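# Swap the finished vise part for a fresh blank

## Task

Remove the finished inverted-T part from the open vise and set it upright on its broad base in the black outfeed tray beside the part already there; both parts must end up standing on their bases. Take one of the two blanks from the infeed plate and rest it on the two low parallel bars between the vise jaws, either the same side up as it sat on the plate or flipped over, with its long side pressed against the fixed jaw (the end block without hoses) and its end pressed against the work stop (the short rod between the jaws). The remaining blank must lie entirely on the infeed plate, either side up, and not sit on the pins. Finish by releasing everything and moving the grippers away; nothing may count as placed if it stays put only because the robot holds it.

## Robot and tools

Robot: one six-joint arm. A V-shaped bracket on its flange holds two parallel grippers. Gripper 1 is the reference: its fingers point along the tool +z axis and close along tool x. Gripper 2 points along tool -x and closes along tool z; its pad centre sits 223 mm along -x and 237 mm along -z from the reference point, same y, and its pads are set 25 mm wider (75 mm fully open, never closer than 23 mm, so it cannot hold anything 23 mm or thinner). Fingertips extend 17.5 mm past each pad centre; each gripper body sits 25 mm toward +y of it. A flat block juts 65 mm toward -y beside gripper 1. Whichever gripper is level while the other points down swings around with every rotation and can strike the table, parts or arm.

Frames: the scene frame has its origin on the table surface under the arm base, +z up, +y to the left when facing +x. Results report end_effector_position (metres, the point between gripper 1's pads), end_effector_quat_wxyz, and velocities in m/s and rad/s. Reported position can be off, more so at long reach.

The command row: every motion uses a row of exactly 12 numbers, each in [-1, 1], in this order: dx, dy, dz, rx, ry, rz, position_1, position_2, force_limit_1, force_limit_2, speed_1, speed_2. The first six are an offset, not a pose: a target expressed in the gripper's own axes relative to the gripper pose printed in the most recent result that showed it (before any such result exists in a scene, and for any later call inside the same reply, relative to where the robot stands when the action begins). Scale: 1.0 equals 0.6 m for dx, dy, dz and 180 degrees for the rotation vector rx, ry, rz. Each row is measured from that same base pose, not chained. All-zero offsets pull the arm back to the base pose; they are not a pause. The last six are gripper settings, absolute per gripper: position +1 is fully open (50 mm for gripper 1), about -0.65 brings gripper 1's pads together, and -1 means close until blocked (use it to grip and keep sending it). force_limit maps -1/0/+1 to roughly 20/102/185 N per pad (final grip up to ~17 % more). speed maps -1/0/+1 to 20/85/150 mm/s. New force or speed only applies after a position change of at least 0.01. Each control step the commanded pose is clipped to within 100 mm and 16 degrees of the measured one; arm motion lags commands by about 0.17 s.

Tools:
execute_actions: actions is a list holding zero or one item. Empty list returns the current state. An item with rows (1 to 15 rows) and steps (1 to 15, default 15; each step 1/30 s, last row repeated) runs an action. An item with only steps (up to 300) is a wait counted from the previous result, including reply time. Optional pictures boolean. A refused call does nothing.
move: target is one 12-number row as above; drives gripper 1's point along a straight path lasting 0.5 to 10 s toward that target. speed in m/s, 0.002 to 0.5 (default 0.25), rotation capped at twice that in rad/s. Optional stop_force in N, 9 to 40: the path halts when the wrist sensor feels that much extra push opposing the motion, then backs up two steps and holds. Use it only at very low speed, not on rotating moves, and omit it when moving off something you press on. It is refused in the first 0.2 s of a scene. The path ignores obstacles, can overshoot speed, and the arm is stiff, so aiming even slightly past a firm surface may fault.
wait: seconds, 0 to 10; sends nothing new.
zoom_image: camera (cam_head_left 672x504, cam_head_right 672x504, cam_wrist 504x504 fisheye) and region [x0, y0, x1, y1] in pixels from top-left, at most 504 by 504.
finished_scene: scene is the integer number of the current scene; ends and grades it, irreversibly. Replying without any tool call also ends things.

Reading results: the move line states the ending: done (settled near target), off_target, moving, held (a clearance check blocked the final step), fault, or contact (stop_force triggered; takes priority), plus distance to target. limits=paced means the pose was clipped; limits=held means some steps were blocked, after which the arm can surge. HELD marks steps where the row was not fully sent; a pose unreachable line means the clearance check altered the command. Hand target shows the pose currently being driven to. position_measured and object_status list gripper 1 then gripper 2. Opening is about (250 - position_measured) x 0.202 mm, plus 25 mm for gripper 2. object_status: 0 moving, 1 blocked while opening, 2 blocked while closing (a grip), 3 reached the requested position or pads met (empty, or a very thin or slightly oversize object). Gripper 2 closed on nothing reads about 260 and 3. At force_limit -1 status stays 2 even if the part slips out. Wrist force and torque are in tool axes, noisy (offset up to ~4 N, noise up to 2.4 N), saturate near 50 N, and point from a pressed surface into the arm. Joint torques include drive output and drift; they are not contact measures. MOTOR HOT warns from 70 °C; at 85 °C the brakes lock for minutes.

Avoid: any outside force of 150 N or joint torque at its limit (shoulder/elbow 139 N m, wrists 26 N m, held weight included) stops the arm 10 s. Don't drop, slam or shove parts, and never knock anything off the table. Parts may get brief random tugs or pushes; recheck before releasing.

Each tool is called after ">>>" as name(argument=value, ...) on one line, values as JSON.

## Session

>>> execute_actions(actions=[])

Scene clock: 0.00 s of 6600.00 s.
end_effector_position=(+0.3146, +0.3111, +0.3585) position_measured=(+3, +3) object_status=(+3, +3) end_effector_quat_wxyz=(-0.086, +0.686, +0.721, -0.048) end_effector_velocity=(+0.000, -0.000, +0.001) end_effector_angular_velocity=(-0.000, -0.001, -0.001)
Joint positions: [ 0.498 -1.478  1.236 -0.837 -2.147  0.506]
Joint velocities: [-0.001  0.    -0.002  0.001 -0.     0.   ]
Joint torques (N m, as the arm reports them, + toward a larger angle): no reading
Motor temperatures (°C, as the motors report them): [26 25 25 30 37 33]
Wrist force (N, on the end effector, along its own x y z axes, offset not removed): no reading
Wrist torque (N m, same axes, about the end effector's origin, offset not removed): no reading
Hand target: +0.315, +0.311, +0.358; -0.086, +0.686, +0.721, -0.048

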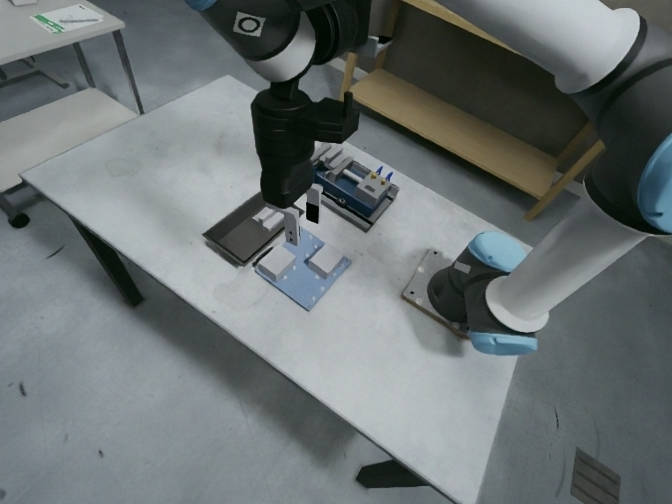

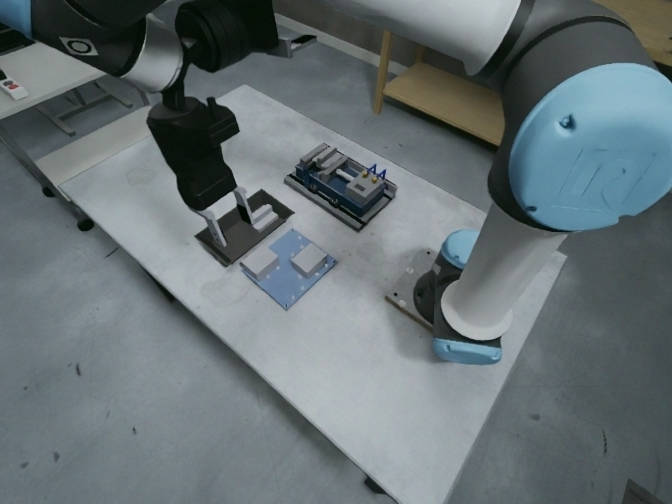

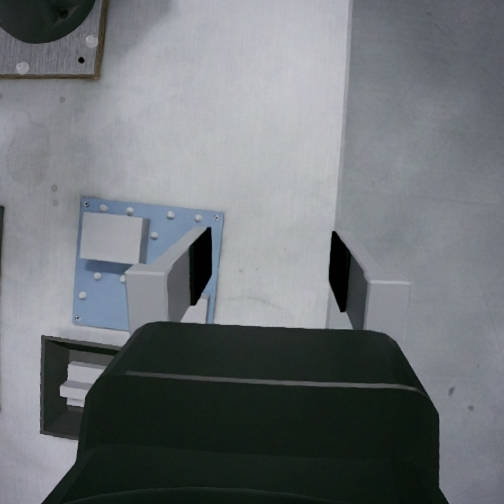

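>>> move(target=[-0.764,0.305,0.218,-0.061,0.034,0.514,1,1,0,0,0,0])

Scene clock: 12.17 s of 6600.00 s.
end_effector_position=(+0.4890, -0.1288, +0.1692) position_measured=(+3, +3) object_status=(+3, +3) end_effector_quat_wxyz=(-0.001, +1.000, +0.001, -0.000) end_effector_velocity=(+0.002, -0.002, -0.001) end_effector_angular_velocity=(-0.001, -0.001, -0.006)
Joint positions: [-0.501 -1.358  1.523 -1.025 -1.921  1.18 ]
Joint velocities: [-0.002  0.004 -0.003 -0.002  0.002  0.004]
Joint torques (N m, as the arm reports them, + toward a larger angle): [ -8.08 -26.95 -33.21  -1.76   1.18   2.38]
Motor temperatures (°C, as the motors report them): [26 25 25 30 37 33]
Wrist force (N, on the end effector, along its own x y z axes, offset not removed): [2.9 -0.2 0.9]
Wrist torque (N m, same axes, about the end effector's origin, offset not removed): [0.12 -0.56 -0.07]
Hand target: +0.489, -0.129, +0.169; -0.001, +1.000, +0.000, -0.000
Off the commanded pose: 0.001 m, 0 deg.
After step 90, 5.33 s passed at rest.
move: done

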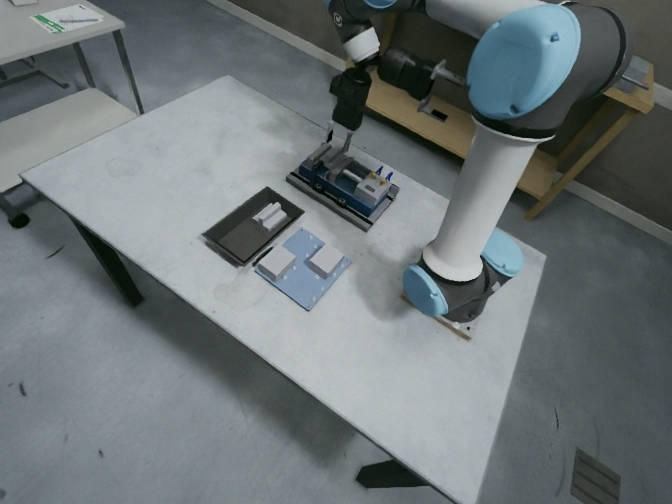

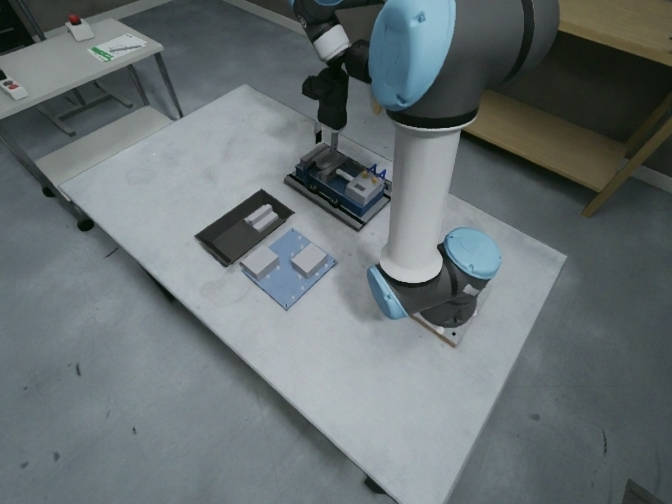

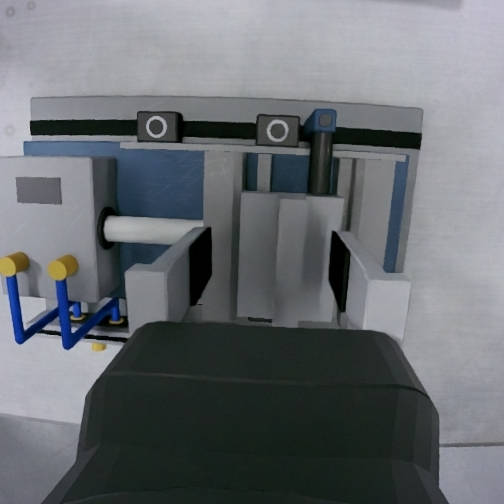

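>>> move(target=[0.015,0.025,0.06,0,0,0.012,0.5,1,0,0,0,0], speed=0.1)

Scene clock: 24.93 s of 6600.00 s.
end_effector_position=(+0.4979, -0.1437, +0.1334) position_measured=(+78, +3) object_status=(+3, +3) end_effector_quat_wxyz=(-0.001, +1.000, -0.018, -0.000) end_effector_velocity=(+0.000, -0.003, -0.002) end_effector_angular_velocity=(-0.002, -0.000, -0.003)
Joint positions: [-0.52  -1.31   1.555 -1.099 -1.909  1.195]
Joint velocities: [-0.003  0.003  0.002 -0.006 -0.001  0.001]
Joint torques (N m, as the arm reports them, + toward a larger angle): [ -6.79 -30.63 -19.52  -1.69   0.85   2.09]
Motor temperatures (°C, as the motors report them): [26 25 25 30 37 33]
Wrist force (N, on the end effector, along its own x y z axes, offset not removed): [1.8 1.1 -0.7]
Wrist torque (N m, same axes, about the end effector's origin, offset not removed): [0.30 -0.33 -0.17]
Hand target: +0.498, -0.144, +0.133; -0.001, +1.000, -0.018, -0.000
Off the commanded pose: 0.000 m, 0 deg.
After step 90, 8.83 s passed at rest.
move: done

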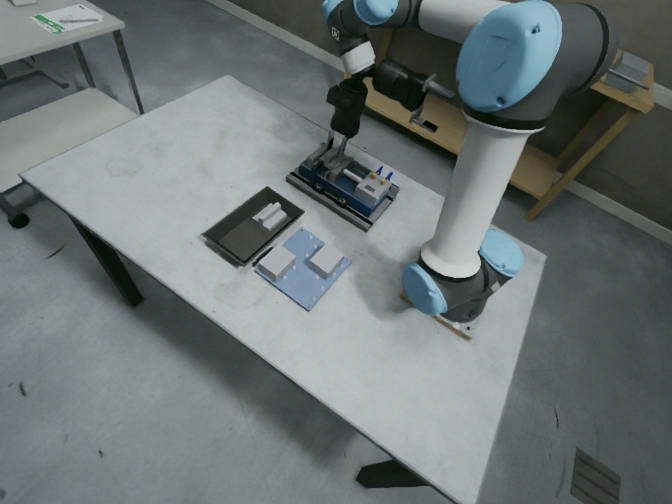

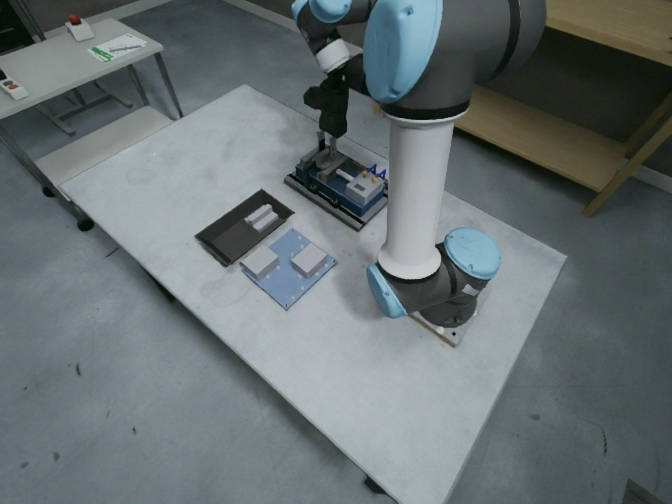

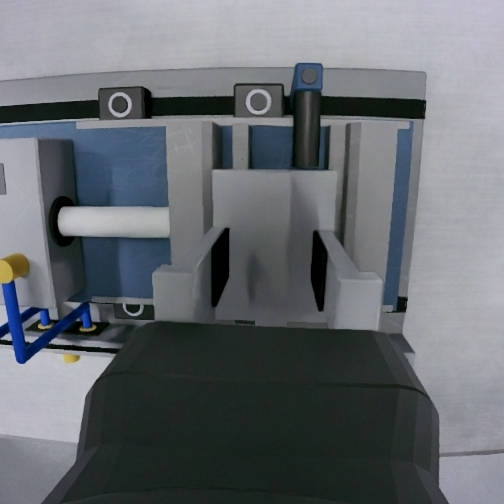

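Good. Grip and carry toward the tray.

>>> move(target=[0,0,0.032,0,0,0,0.5,1,0,0,0,0], speed=0.008, stop_force=10)

>>> move(target=[0,0,0,0,0,0,-1,1,0,0,0,0])

>>> move(target=[0,0,-0.15,0,0,0,-1,1,0,0,0,0], speed=0.1)

>>> move(target=[0.03,-0.62,0.1,0,0,0,-1,1,0,0,0,0])

Scene clock: 37.27 s of 6600.00 s.
end_effector_position=(+0.4979, -0.1437, +0.1144) position_measured=(+78, +3) object_status=(+3, +3) end_effector_quat_wxyz=(-0.001, +1.000, -0.018, -0.000) end_effector_velocity=(-0.000, +0.000, -0.002) end_effector_angular_velocity=(+0.000, +0.001, -0.000)
Joint positions: [-0.519 -1.298  1.59  -1.146 -1.909  1.195]
Joint velocities: [-0.     0.002  0.004 -0.005  0.    -0.   ]
Joint torques (N m, as the arm reports them, + toward a larger angle): [  6.78 -26.76 -19.21  -1.25   0.98   2.2 ]
Motor temperatures (°C, as the motors report them): [26 25 25 30 37 33]
Wrist force (N, on the end effector, along its own x y z axes, offset not removed): [2.1 1.0 1.1]
Wrist torque (N m, same axes, about the end effector's origin, offset not removed): [0.33 -0.30 -0.11]
Hand target: +0.498, -0.144, +0.114; -0.001, +1.000, -0.018, -0.000
Off the commanded pose: 0.000 m, 0 deg.
After step 90, 6.73 s passed at rest.
move: done

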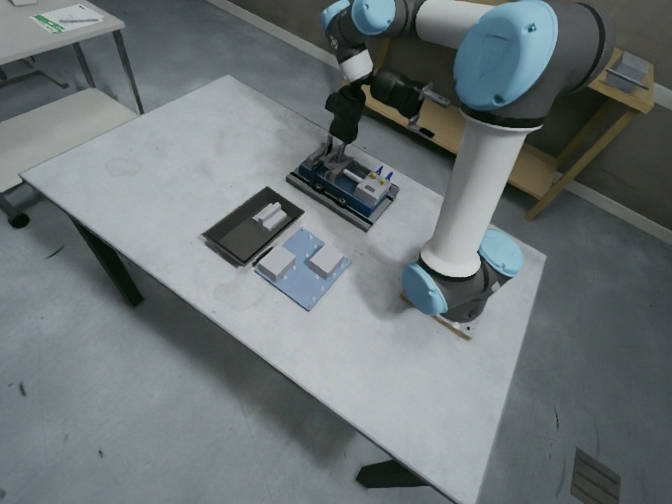

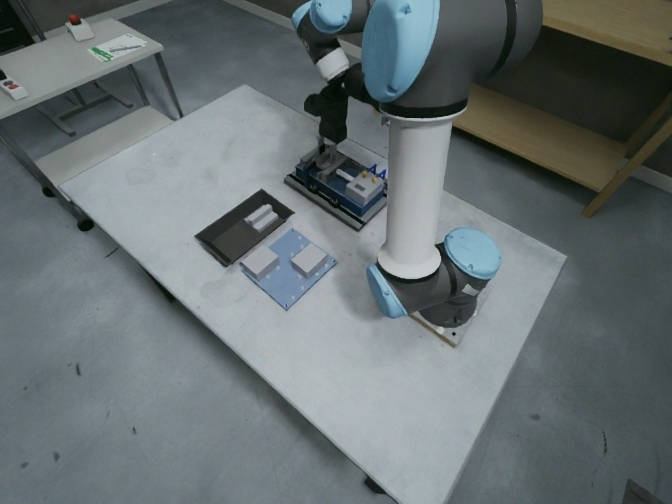

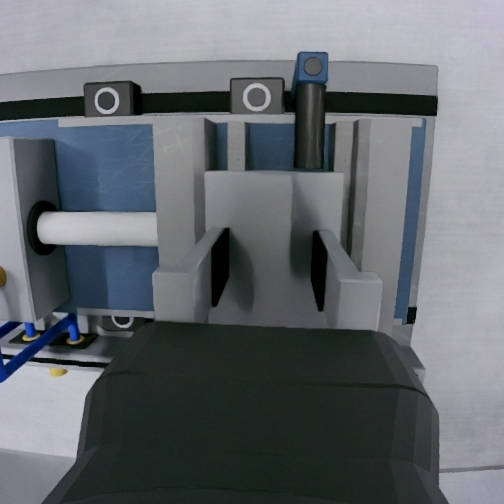

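Scene clock: 37.77 s of 6600.00 s.
end_effector_position=(+0.4980, -0.1436, +0.1144) position_measured=(+186, +3) object_status=(+2, +3) end_effector_quat_wxyz=(-0.001, +1.000, -0.018, -0.000) end_effector_velocity=(-0.001, +0.001, -0.000) end_effector_angular_velocity=(+0.001, +0.004, +0.002)
Joint positions: [-0.519 -1.298  1.59  -1.146 -1.908  1.195]
Joint velocities: [ 0.001 -0.     0.     0.004 -0.001 -0.   ]
Joint torques (N m, as the arm reports them, + toward a larger angle): [  4.94 -36.26 -29.4    6.22  -1.48   1.88]
Motor temperatures (°C, as the motors report them): [26 25 25 30 37 33]
Wrist force (N, on the end effector, along its own x y z axes, offset not removed): [14.7 2.6 3.6]
Wrist torque (N m, same axes, about the end effector's origin, offset not removed): [0.21 0.08 -0.70]
Hand target: +0.498, -0.144, +0.114; -0.001, +1.000, -0.018, -0.000
Off the commanded pose: 0.000 m, 0 deg.
move: done

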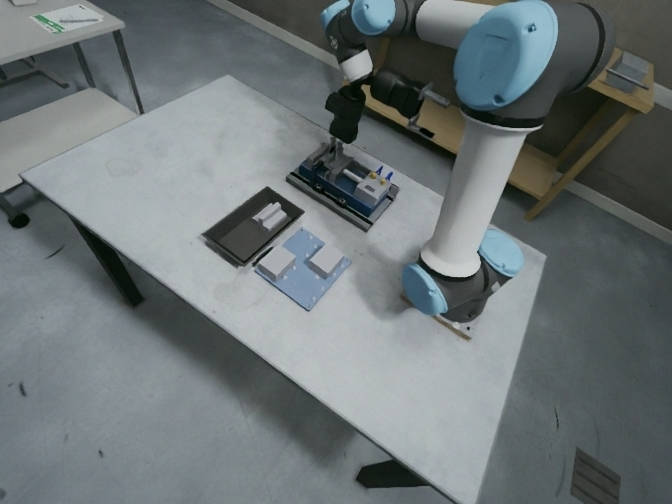

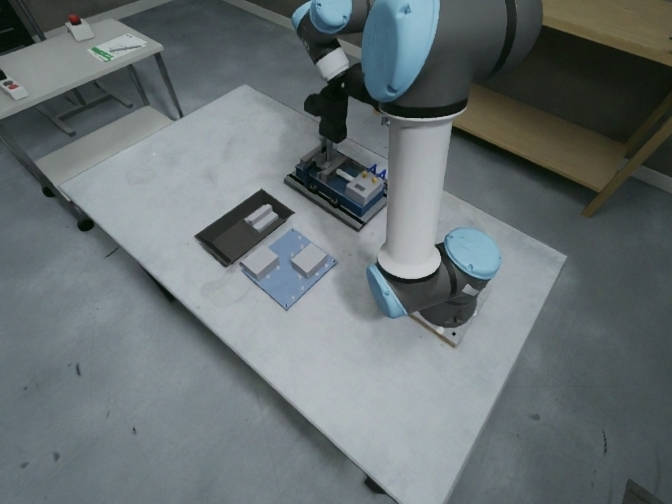

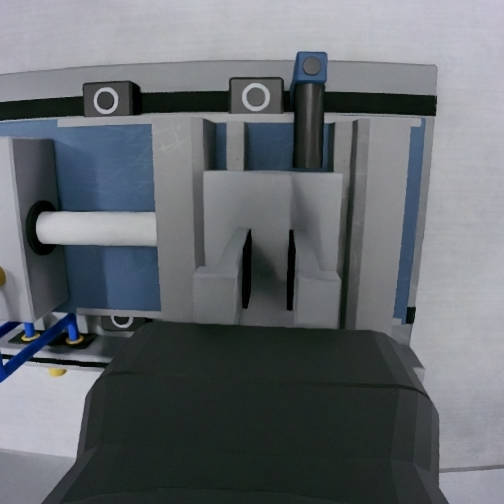

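Scene clock: 39.20 s of 6600.00 s.
end_effector_position=(+0.4979, -0.1437, +0.2043) position_measured=(+186, +3) object_status=(+2, +3) end_effector_quat_wxyz=(-0.001, +1.000, -0.018, -0.000) end_effector_velocity=(-0.001, +0.001, +0.001) end_effector_angular_velocity=(+0.002, +0.004, -0.002)
Joint positions: [-0.521 -1.337  1.407 -0.924 -1.909  1.194]
Joint velocities: [-0.     0.    -0.004  0.008  0.001  0.001]
Joint torques (N m, as the arm reports them, + toward a larger angle): [ -4.53 -30.95 -34.38   1.21  -3.28   2.07]
Motor temperatures (°C, as the motors report them): [26 25 25 30 37 33]
Wrist force (N, on the end effector, along its own x y z axes, offset not removed): [2.9 -0.2 2.2]
Wrist torque (N m, same axes, about the end effector's origin, offset not removed): [0.00 -0.56 -0.04]
Hand target: +0.498, -0.144, +0.204; -0.001, +1.000, -0.018, -0.000
Off the commanded pose: 0.000 m, 0 deg.
move: done

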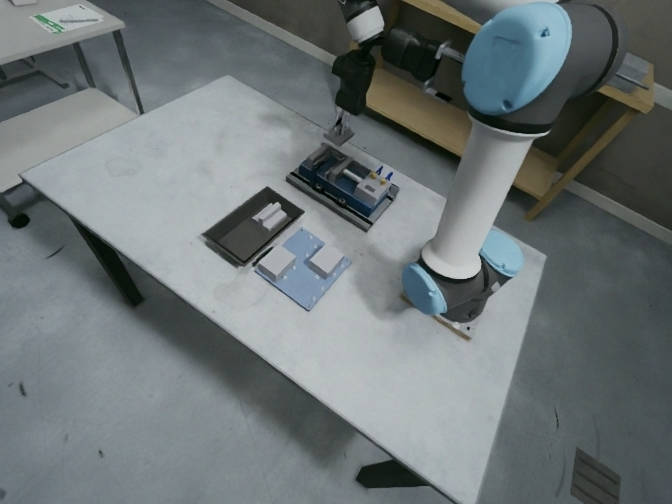

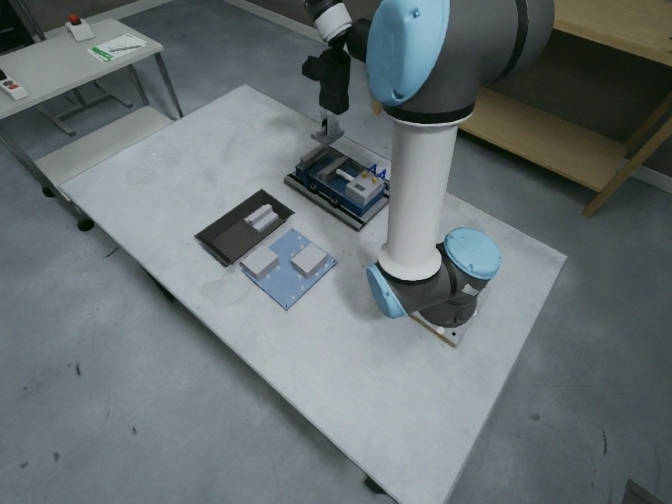

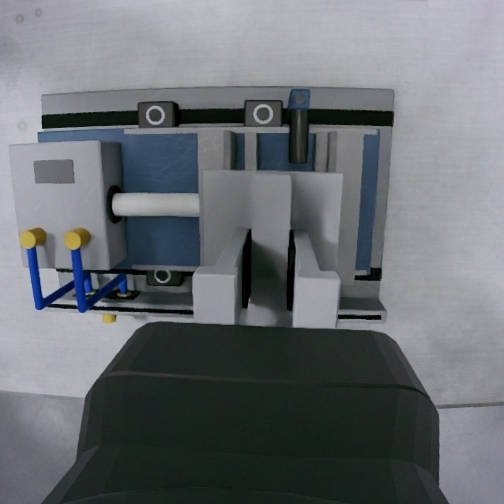

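Scene clock: 41.37 s of 6600.00 s.
end_effector_position=(+0.5300, +0.2268, +0.1448) position_measured=(+186, +3) object_status=(+2, +3) end_effector_quat_wxyz=(-0.001, +1.000, -0.018, -0.000) end_effector_velocity=(+0.002, +0.002, +0.000) end_effector_angular_velocity=(+0.001, -0.002, -0.003)
Joint positions: [ 0.122 -1.222  1.39  -0.967 -1.465  1.667]
Joint velocities: [ 0.003  0.004 -0.006 -0.001  0.005  0.004]
Joint torques (N m, as the arm reports them, + toward a larger angle): [  6.96 -34.77 -35.49   1.82   2.52   1.89]
Motor temperatures (°C, as the motors report them): [26 25 25 30 37 33]
Wrist force (N, on the end effector, along its own x y z axes, offset not removed): [2.8 0.8 3.0]
Wrist torque (N m, same axes, about the end effector's origin, offset not removed): [0.23 -0.50 -0.08]
Hand target: +0.530, +0.227, +0.145; -0.001, +1.000, -0.018, -0.000
Off the commanded pose: 0.001 m, 0 deg.
move: done

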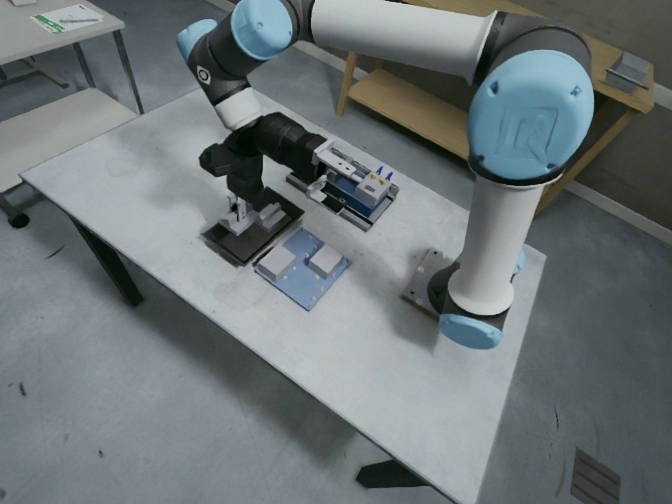

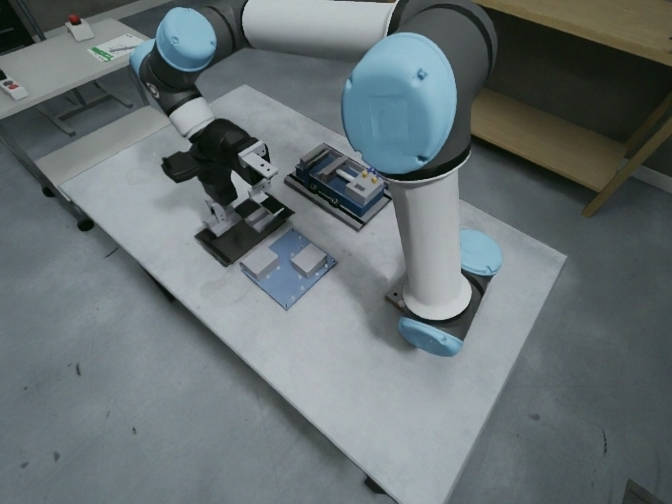

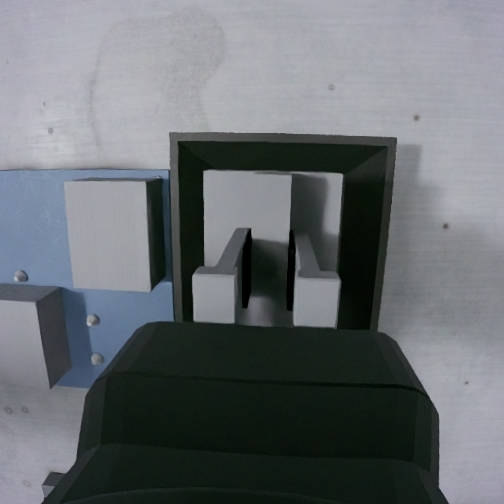

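>>> move(target=[0.01,0.004,0.13,0,0,0,-1,1,0,0,0,0], speed=0.1)

>>> move(target=[0,0,0.06,0,0,0,-1,1,0,0,0,0], speed=0.005, stop_force=10)

Scene clock: 47.23 s of 6600.00 s.
end_effector_position=(+0.5359, +0.2243, +0.0670) position_measured=(+186, +3) object_status=(+2, +3) end_effector_quat_wxyz=(-0.001, +1.000, -0.018, -0.000) end_effector_velocity=(+0.001, -0.000, -0.002) end_effector_angular_velocity=(-0.000, -0.002, +0.000)
Joint positions: [ 0.118 -1.162  1.51  -1.146 -1.469  1.664]
Joint velocities: [ 0.     0.002  0.002 -0.006 -0.     0.   ]
Joint torques (N m, as the arm reports them, + toward a larger angle): [ -7.42 -36.64 -18.1   -1.26  -1.6   -2.19]
Motor temperatures (°C, as the motors report them): [26 25 25 30 37 33]
Wrist force (N, on the end effector, along its own x y z axes, offset not removed): [-0.7 0.2 3.1]
Wrist torque (N m, same axes, about the end effector's origin, offset not removed): [0.19 0.28 -0.03]
Hand target: +0.536, +0.224, +0.067; -0.001, +1.000, -0.018, -0.000
Off the commanded pose: 0.000 m, 0 deg.
After step 90, 1.57 s passed at rest.
move: done

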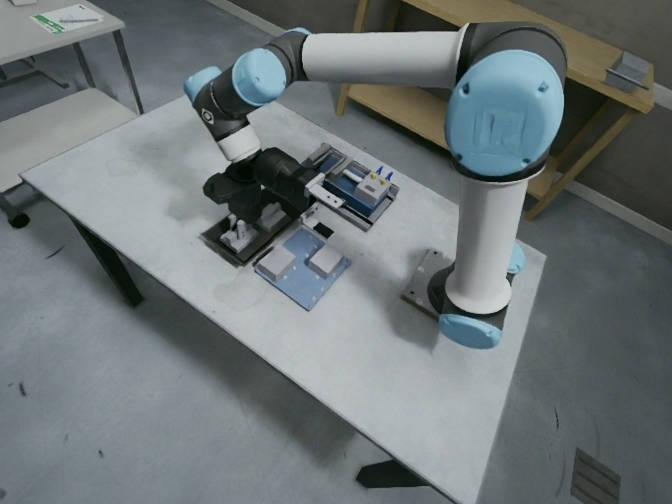

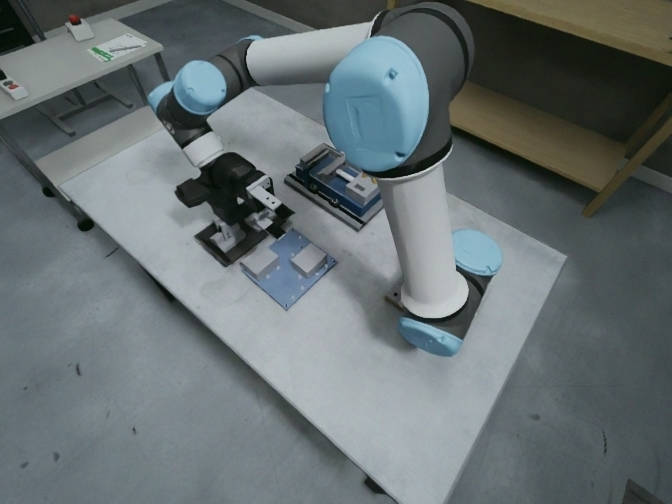

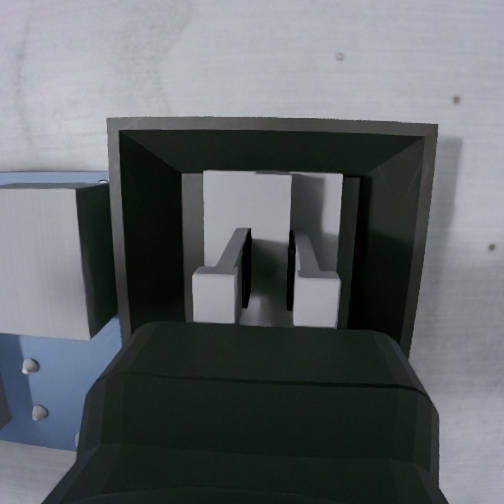

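Scene clock: 51.07 s of 6600.00 s.
end_effector_position=(+0.5359, +0.2242, +0.0496) position_measured=(+186, +3) object_status=(+2, +3) end_effector_quat_wxyz=(-0.001, +1.000, -0.018, -0.000) end_effector_velocity=(-0.002, +0.000, +0.000) end_effector_angular_velocity=(-0.001, +0.005, +0.002)
Joint positions: [ 0.118 -1.146  1.536 -1.187 -1.468  1.664]
Joint velocities: [ 0.001  0.    -0.002  0.006 -0.001 -0.   ]
Joint torques (N m, as the arm reports them, + toward a larger angle): [  7.89 -50.51 -28.84   2.3    4.39  -1.97]
Motor temperatures (°C, as the motors report them): [26 25 25 30 37 33]
Wrist force (N, on the end effector, along its own x y z axes, offset not removed): [5.9 22.0 -13.0]
Wrist torque (N m, same axes, about the end effector's origin, offset not removed): [0.59 -0.34 0.09]
Hand target: +0.536, +0.224, +0.050; -0.001, +1.000, -0.018, -0.000
Off the commanded pose: 0.019 m, 0 deg.
move: contact

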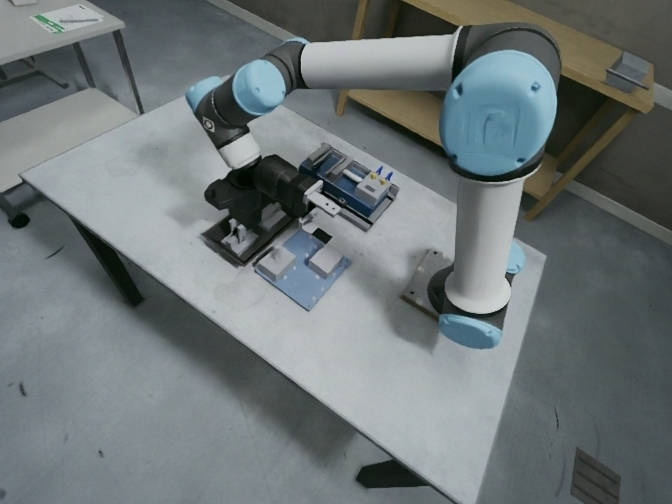

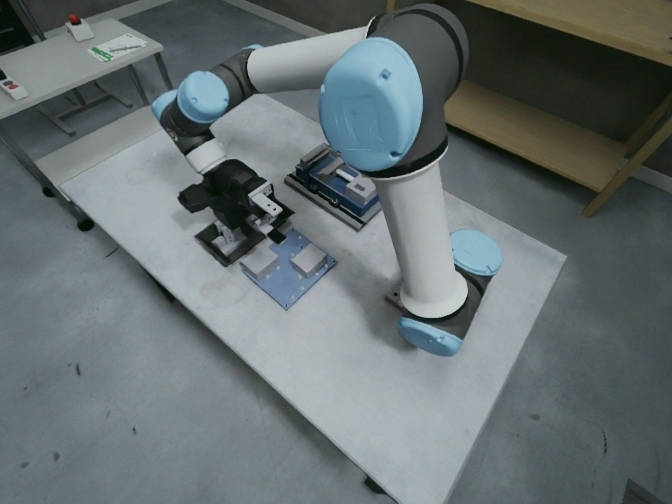

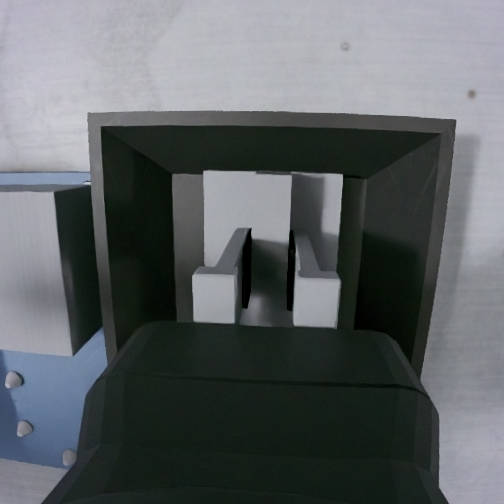

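>>> move(target=[0,0.012,0,0,0,0,-1,1,0,0,0,0], speed=0.01)

>>> move(target=[0,0,0.03,0,0,0,-1,1,0,0,0,0], speed=0.004, stop_force=10)

>>> move(target=[0,0,-0.002,0,0,0,0.5,1,0,0,0,0])

>>> move(target=[0,0,-0.19,0,0,0,1,1,0,0,0,0], speed=0.1)

>>> move(target=[-0.17,0,0,0,0,0,1,1,0,0,0,0])

Scene clock: 58.87 s of 6600.00 s.
end_effector_position=(+0.5356, +0.2173, +0.0497) position_measured=(+186, +3) object_status=(+2, +3) end_effector_quat_wxyz=(-0.001, +1.000, -0.018, -0.000) end_effector_velocity=(-0.000, -0.002, -0.000) end_effector_angular_velocity=(+0.000, -0.000, +0.001)
Joint positions: [ 0.107 -1.152  1.543 -1.188 -1.476  1.656]
Joint velocities: [-0.004 -0.002  0.003 -0.001 -0.003 -0.004]
Joint torques (N m, as the arm reports them, + toward a larger angle): [ -7.12 -60.76 -18.04  -1.06  -1.66  -2.2 ]
Motor temperatures (°C, as the motors report them): [26 25 25 30 37 33]
Wrist force (N, on the end effector, along its own x y z axes, offset not removed): [1.6 0.7 3.4]
Wrist torque (N m, same axes, about the end effector's origin, offset not removed): [0.29 -0.28 -0.11]
Hand target: +0.536, +0.217, +0.050; -0.001, +1.000, -0.018, -0.000
Off the commanded pose: 0.000 m, 0 deg.
After step 90, 3.87 s passed at rest.
move: done

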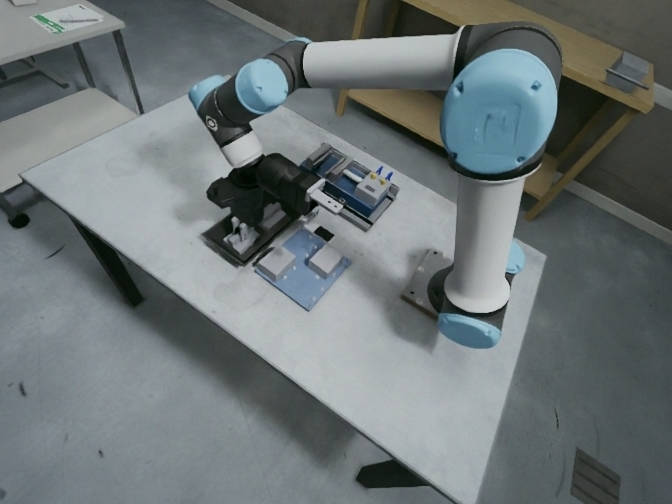

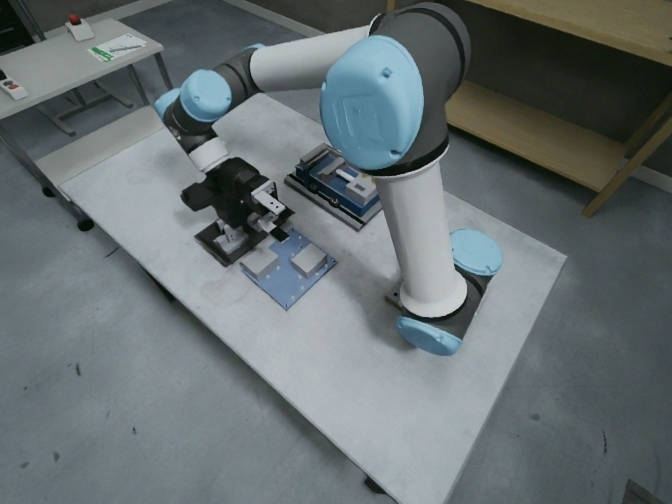

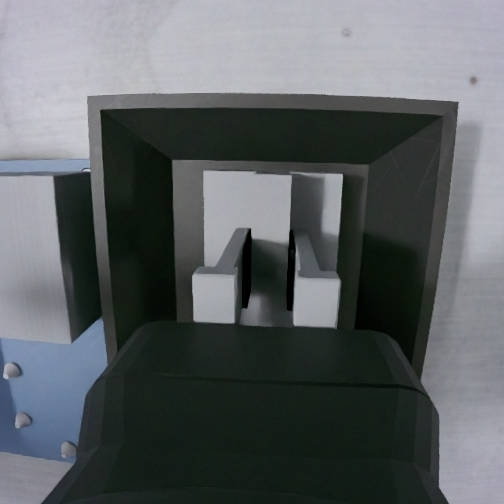

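Scene clock: 60.13 s of 6600.00 s.
end_effector_position=(+0.5356, +0.2173, +0.0461) position_measured=(+186, +3) object_status=(+2, +3) end_effector_quat_wxyz=(-0.001, +1.000, -0.018, -0.000) end_effector_velocity=(-0.000, -0.001, +0.001) end_effector_angular_velocity=(-0.001, +0.002, -0.001)
Joint positions: [ 0.107 -1.148  1.548 -1.197 -1.476  1.656]
Joint velocities: [-0.001 -0.    -0.002  0.004 -0.     0.001]
Joint torques (N m, as the arm reports them, + toward a larger angle): [  7.02 -33.29 -22.29   1.99   2.28   2.49]
Motor temperatures (°C, as the motors report them): [26 25 25 30 37 33]
Wrist force (N, on the end effector, along its own x y z axes, offset not removed): [-0.4 3.7 -30.9]
Wrist torque (N m, same axes, about the end effector's origin, offset not removed): [0.45 -0.42 -0.12]
Hand target: +0.536, +0.217, +0.046; -0.001, +1.000, -0.018, -0.000
Off the commanded pose: 0.014 m, 0 deg.
move: contact

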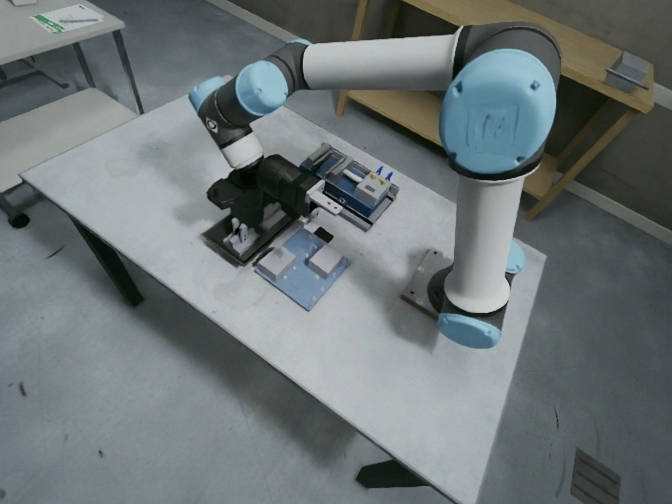

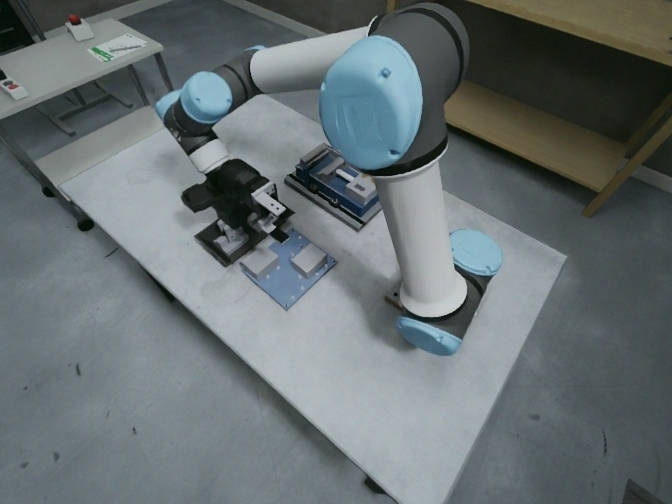

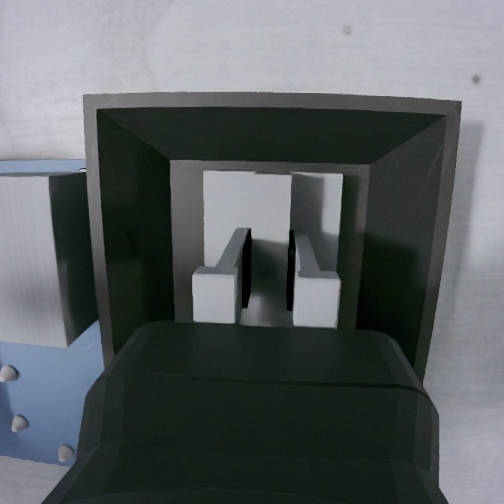

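Scene clock: 60.83 s of 6600.00 s.
end_effector_position=(+0.5356, +0.2173, +0.0472) position_measured=(+78, +3) object_status=(+3, +3) end_effector_quat_wxyz=(-0.001, +1.000, -0.018, -0.000) end_effector_velocity=(+0.001, +0.000, +0.002) end_effector_angular_velocity=(-0.001, -0.004, +0.000)
Joint positions: [ 0.107 -1.149  1.547 -1.194 -1.476  1.656]
Joint velocities: [ 0.    -0.001 -0.003  0.    -0.001  0.001]
Joint torques (N m, as the arm reports them, + toward a larger angle): [  3.89 -60.71 -32.38   1.75   1.71   1.44]
Motor temperatures (°C, as the motors report them): [26 25 25 30 37 33]
Wrist force (N, on the end effector, along its own x y z axes, offset not removed): [2.5 -0.2 -0.4]
Wrist torque (N m, same axes, about the end effector's origin, offset not removed): [0.00 -0.43 -0.03]
Hand target: +0.536, +0.217, +0.047; -0.001, +1.000, -0.018, -0.000
Off the commanded pose: 0.000 m, 0 deg.
move: done

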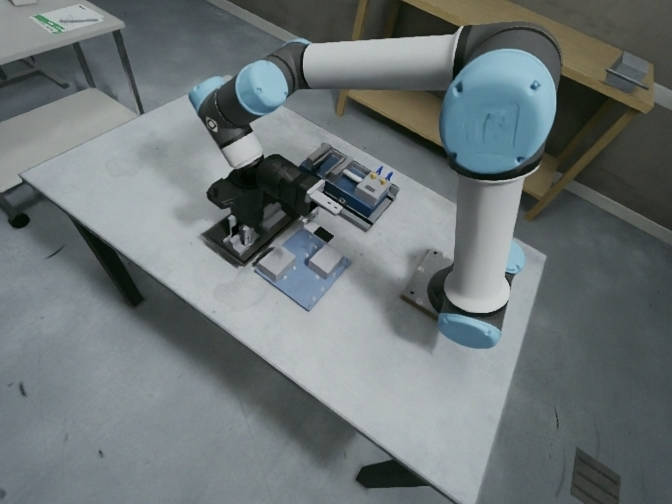

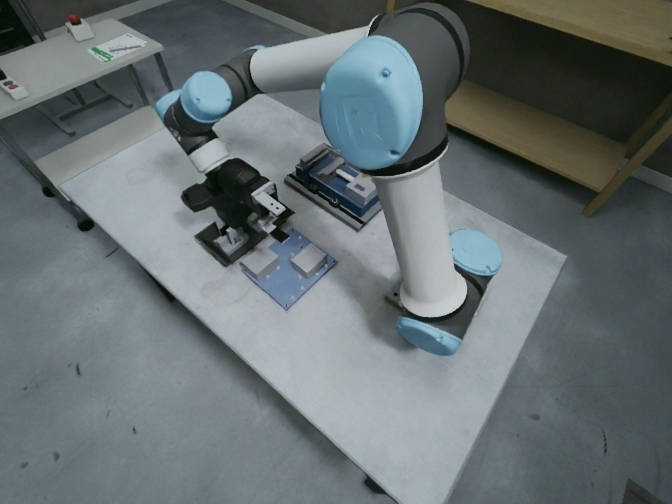

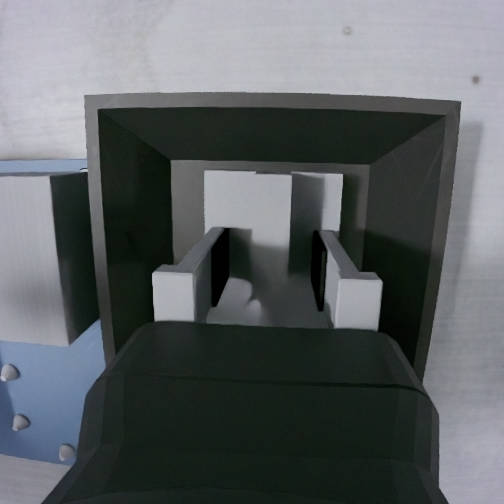

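Scene clock: 62.47 s of 6600.00 s.
end_effector_position=(+0.5356, +0.2172, +0.1609) position_measured=(+3, +3) object_status=(+3, +3) end_effector_quat_wxyz=(-0.001, +1.000, -0.018, -0.000) end_effector_velocity=(-0.000, -0.000, +0.002) end_effector_angular_velocity=(+0.001, +0.002, -0.001)
Joint positions: [ 0.106 -1.222  1.349 -0.923 -1.477  1.655]
Joint velocities: [-0.001  0.001 -0.006  0.008  0.001 -0.   ]
Joint torques (N m, as the arm reports them, + toward a larger angle): [ -7.15 -58.7  -35.41   1.84  -1.22  -2.04]
Motor temperatures (°C, as the motors report them): [26 25 25 30 37 33]
Wrist force (N, on the end effector, along its own x y z axes, offset not removed): [3.0 1.0 0.8]
Wrist torque (N m, same axes, about the end effector's origin, offset not removed): [0.30 -0.63 -0.07]
Hand target: +0.536, +0.217, +0.161; -0.001, +1.000, -0.018, -0.000
Off the commanded pose: 0.000 m, 0 deg.
move: done

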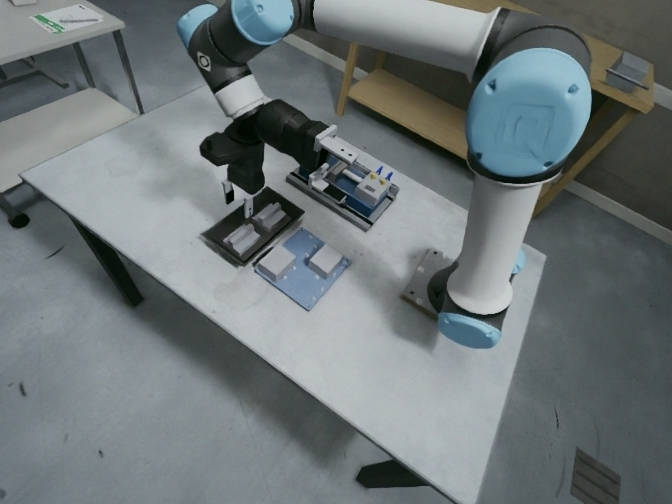

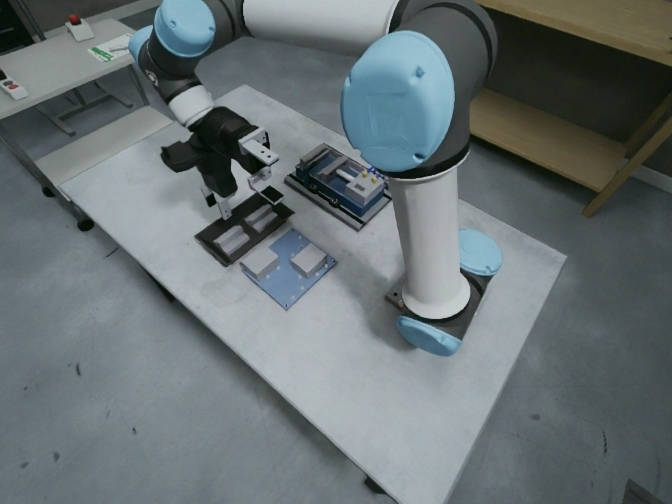

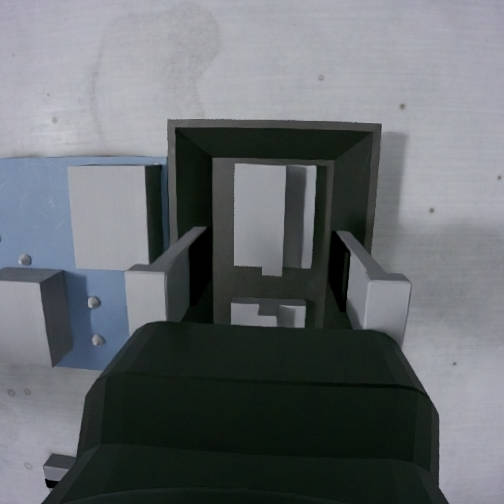

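Scene clock: 63.53 s of 6600.00 s.
end_effector_position=(+0.4339, +0.2211, +0.1608) position_measured=(+3, +3) object_status=(+3, +3) end_effector_quat_wxyz=(-0.001, +1.000, -0.018, -0.000) end_effector_velocity=(-0.002, -0.000, +0.001) end_effector_angular_velocity=(-0.000, -0.001, +0.000)
Joint positions: [ 0.131 -1.449  1.636 -0.986 -1.459  1.674]
Joint velocities: [ 0.    -0.006  0.006 -0.001 -0.     0.   ]
Joint torques (N m, as the arm reports them, + toward a larger angle): [  6.36 -47.64 -19.68  -1.33   2.55   2.26]
Motor temperatures (°C, as the motors report them): [26 25 25 30 37 33]
Wrist force (N, on the end effector, along its own x y z axes, offset not removed): [2.1 0.4 -0.5]
Wrist torque (N m, same axes, about the end effector's origin, offset not removed): [0.06 -0.37 -0.07]
Hand target: +0.434, +0.221, +0.161; -0.001, +1.000, -0.018, -0.000
Off the commanded pose: 0.000 m, 0 deg.
move: done

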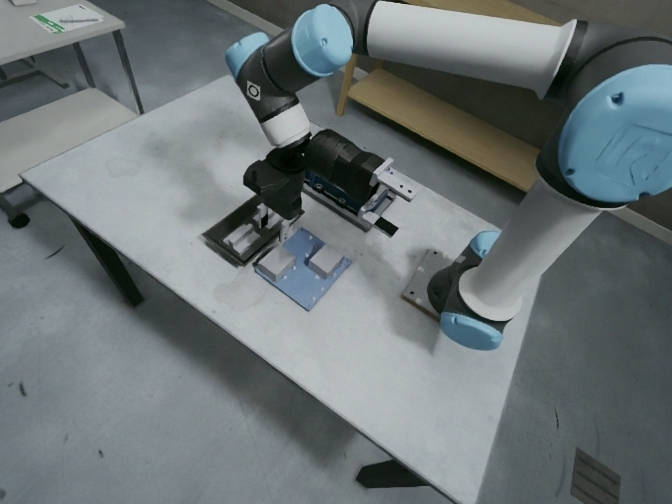

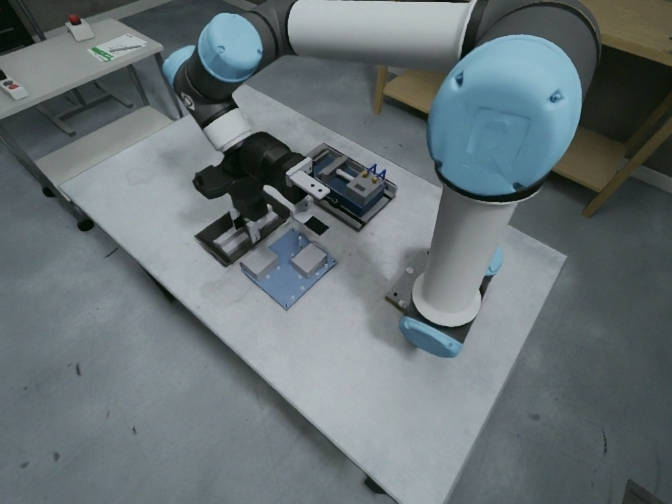

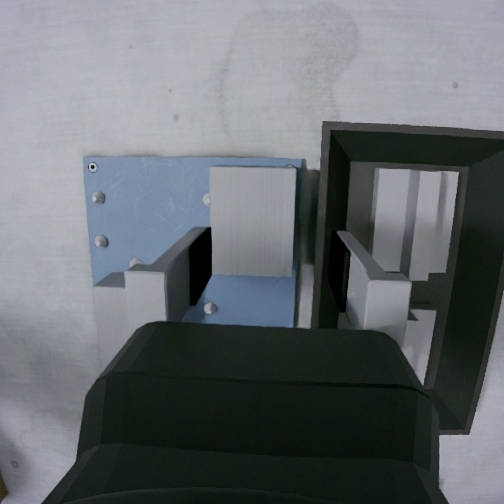

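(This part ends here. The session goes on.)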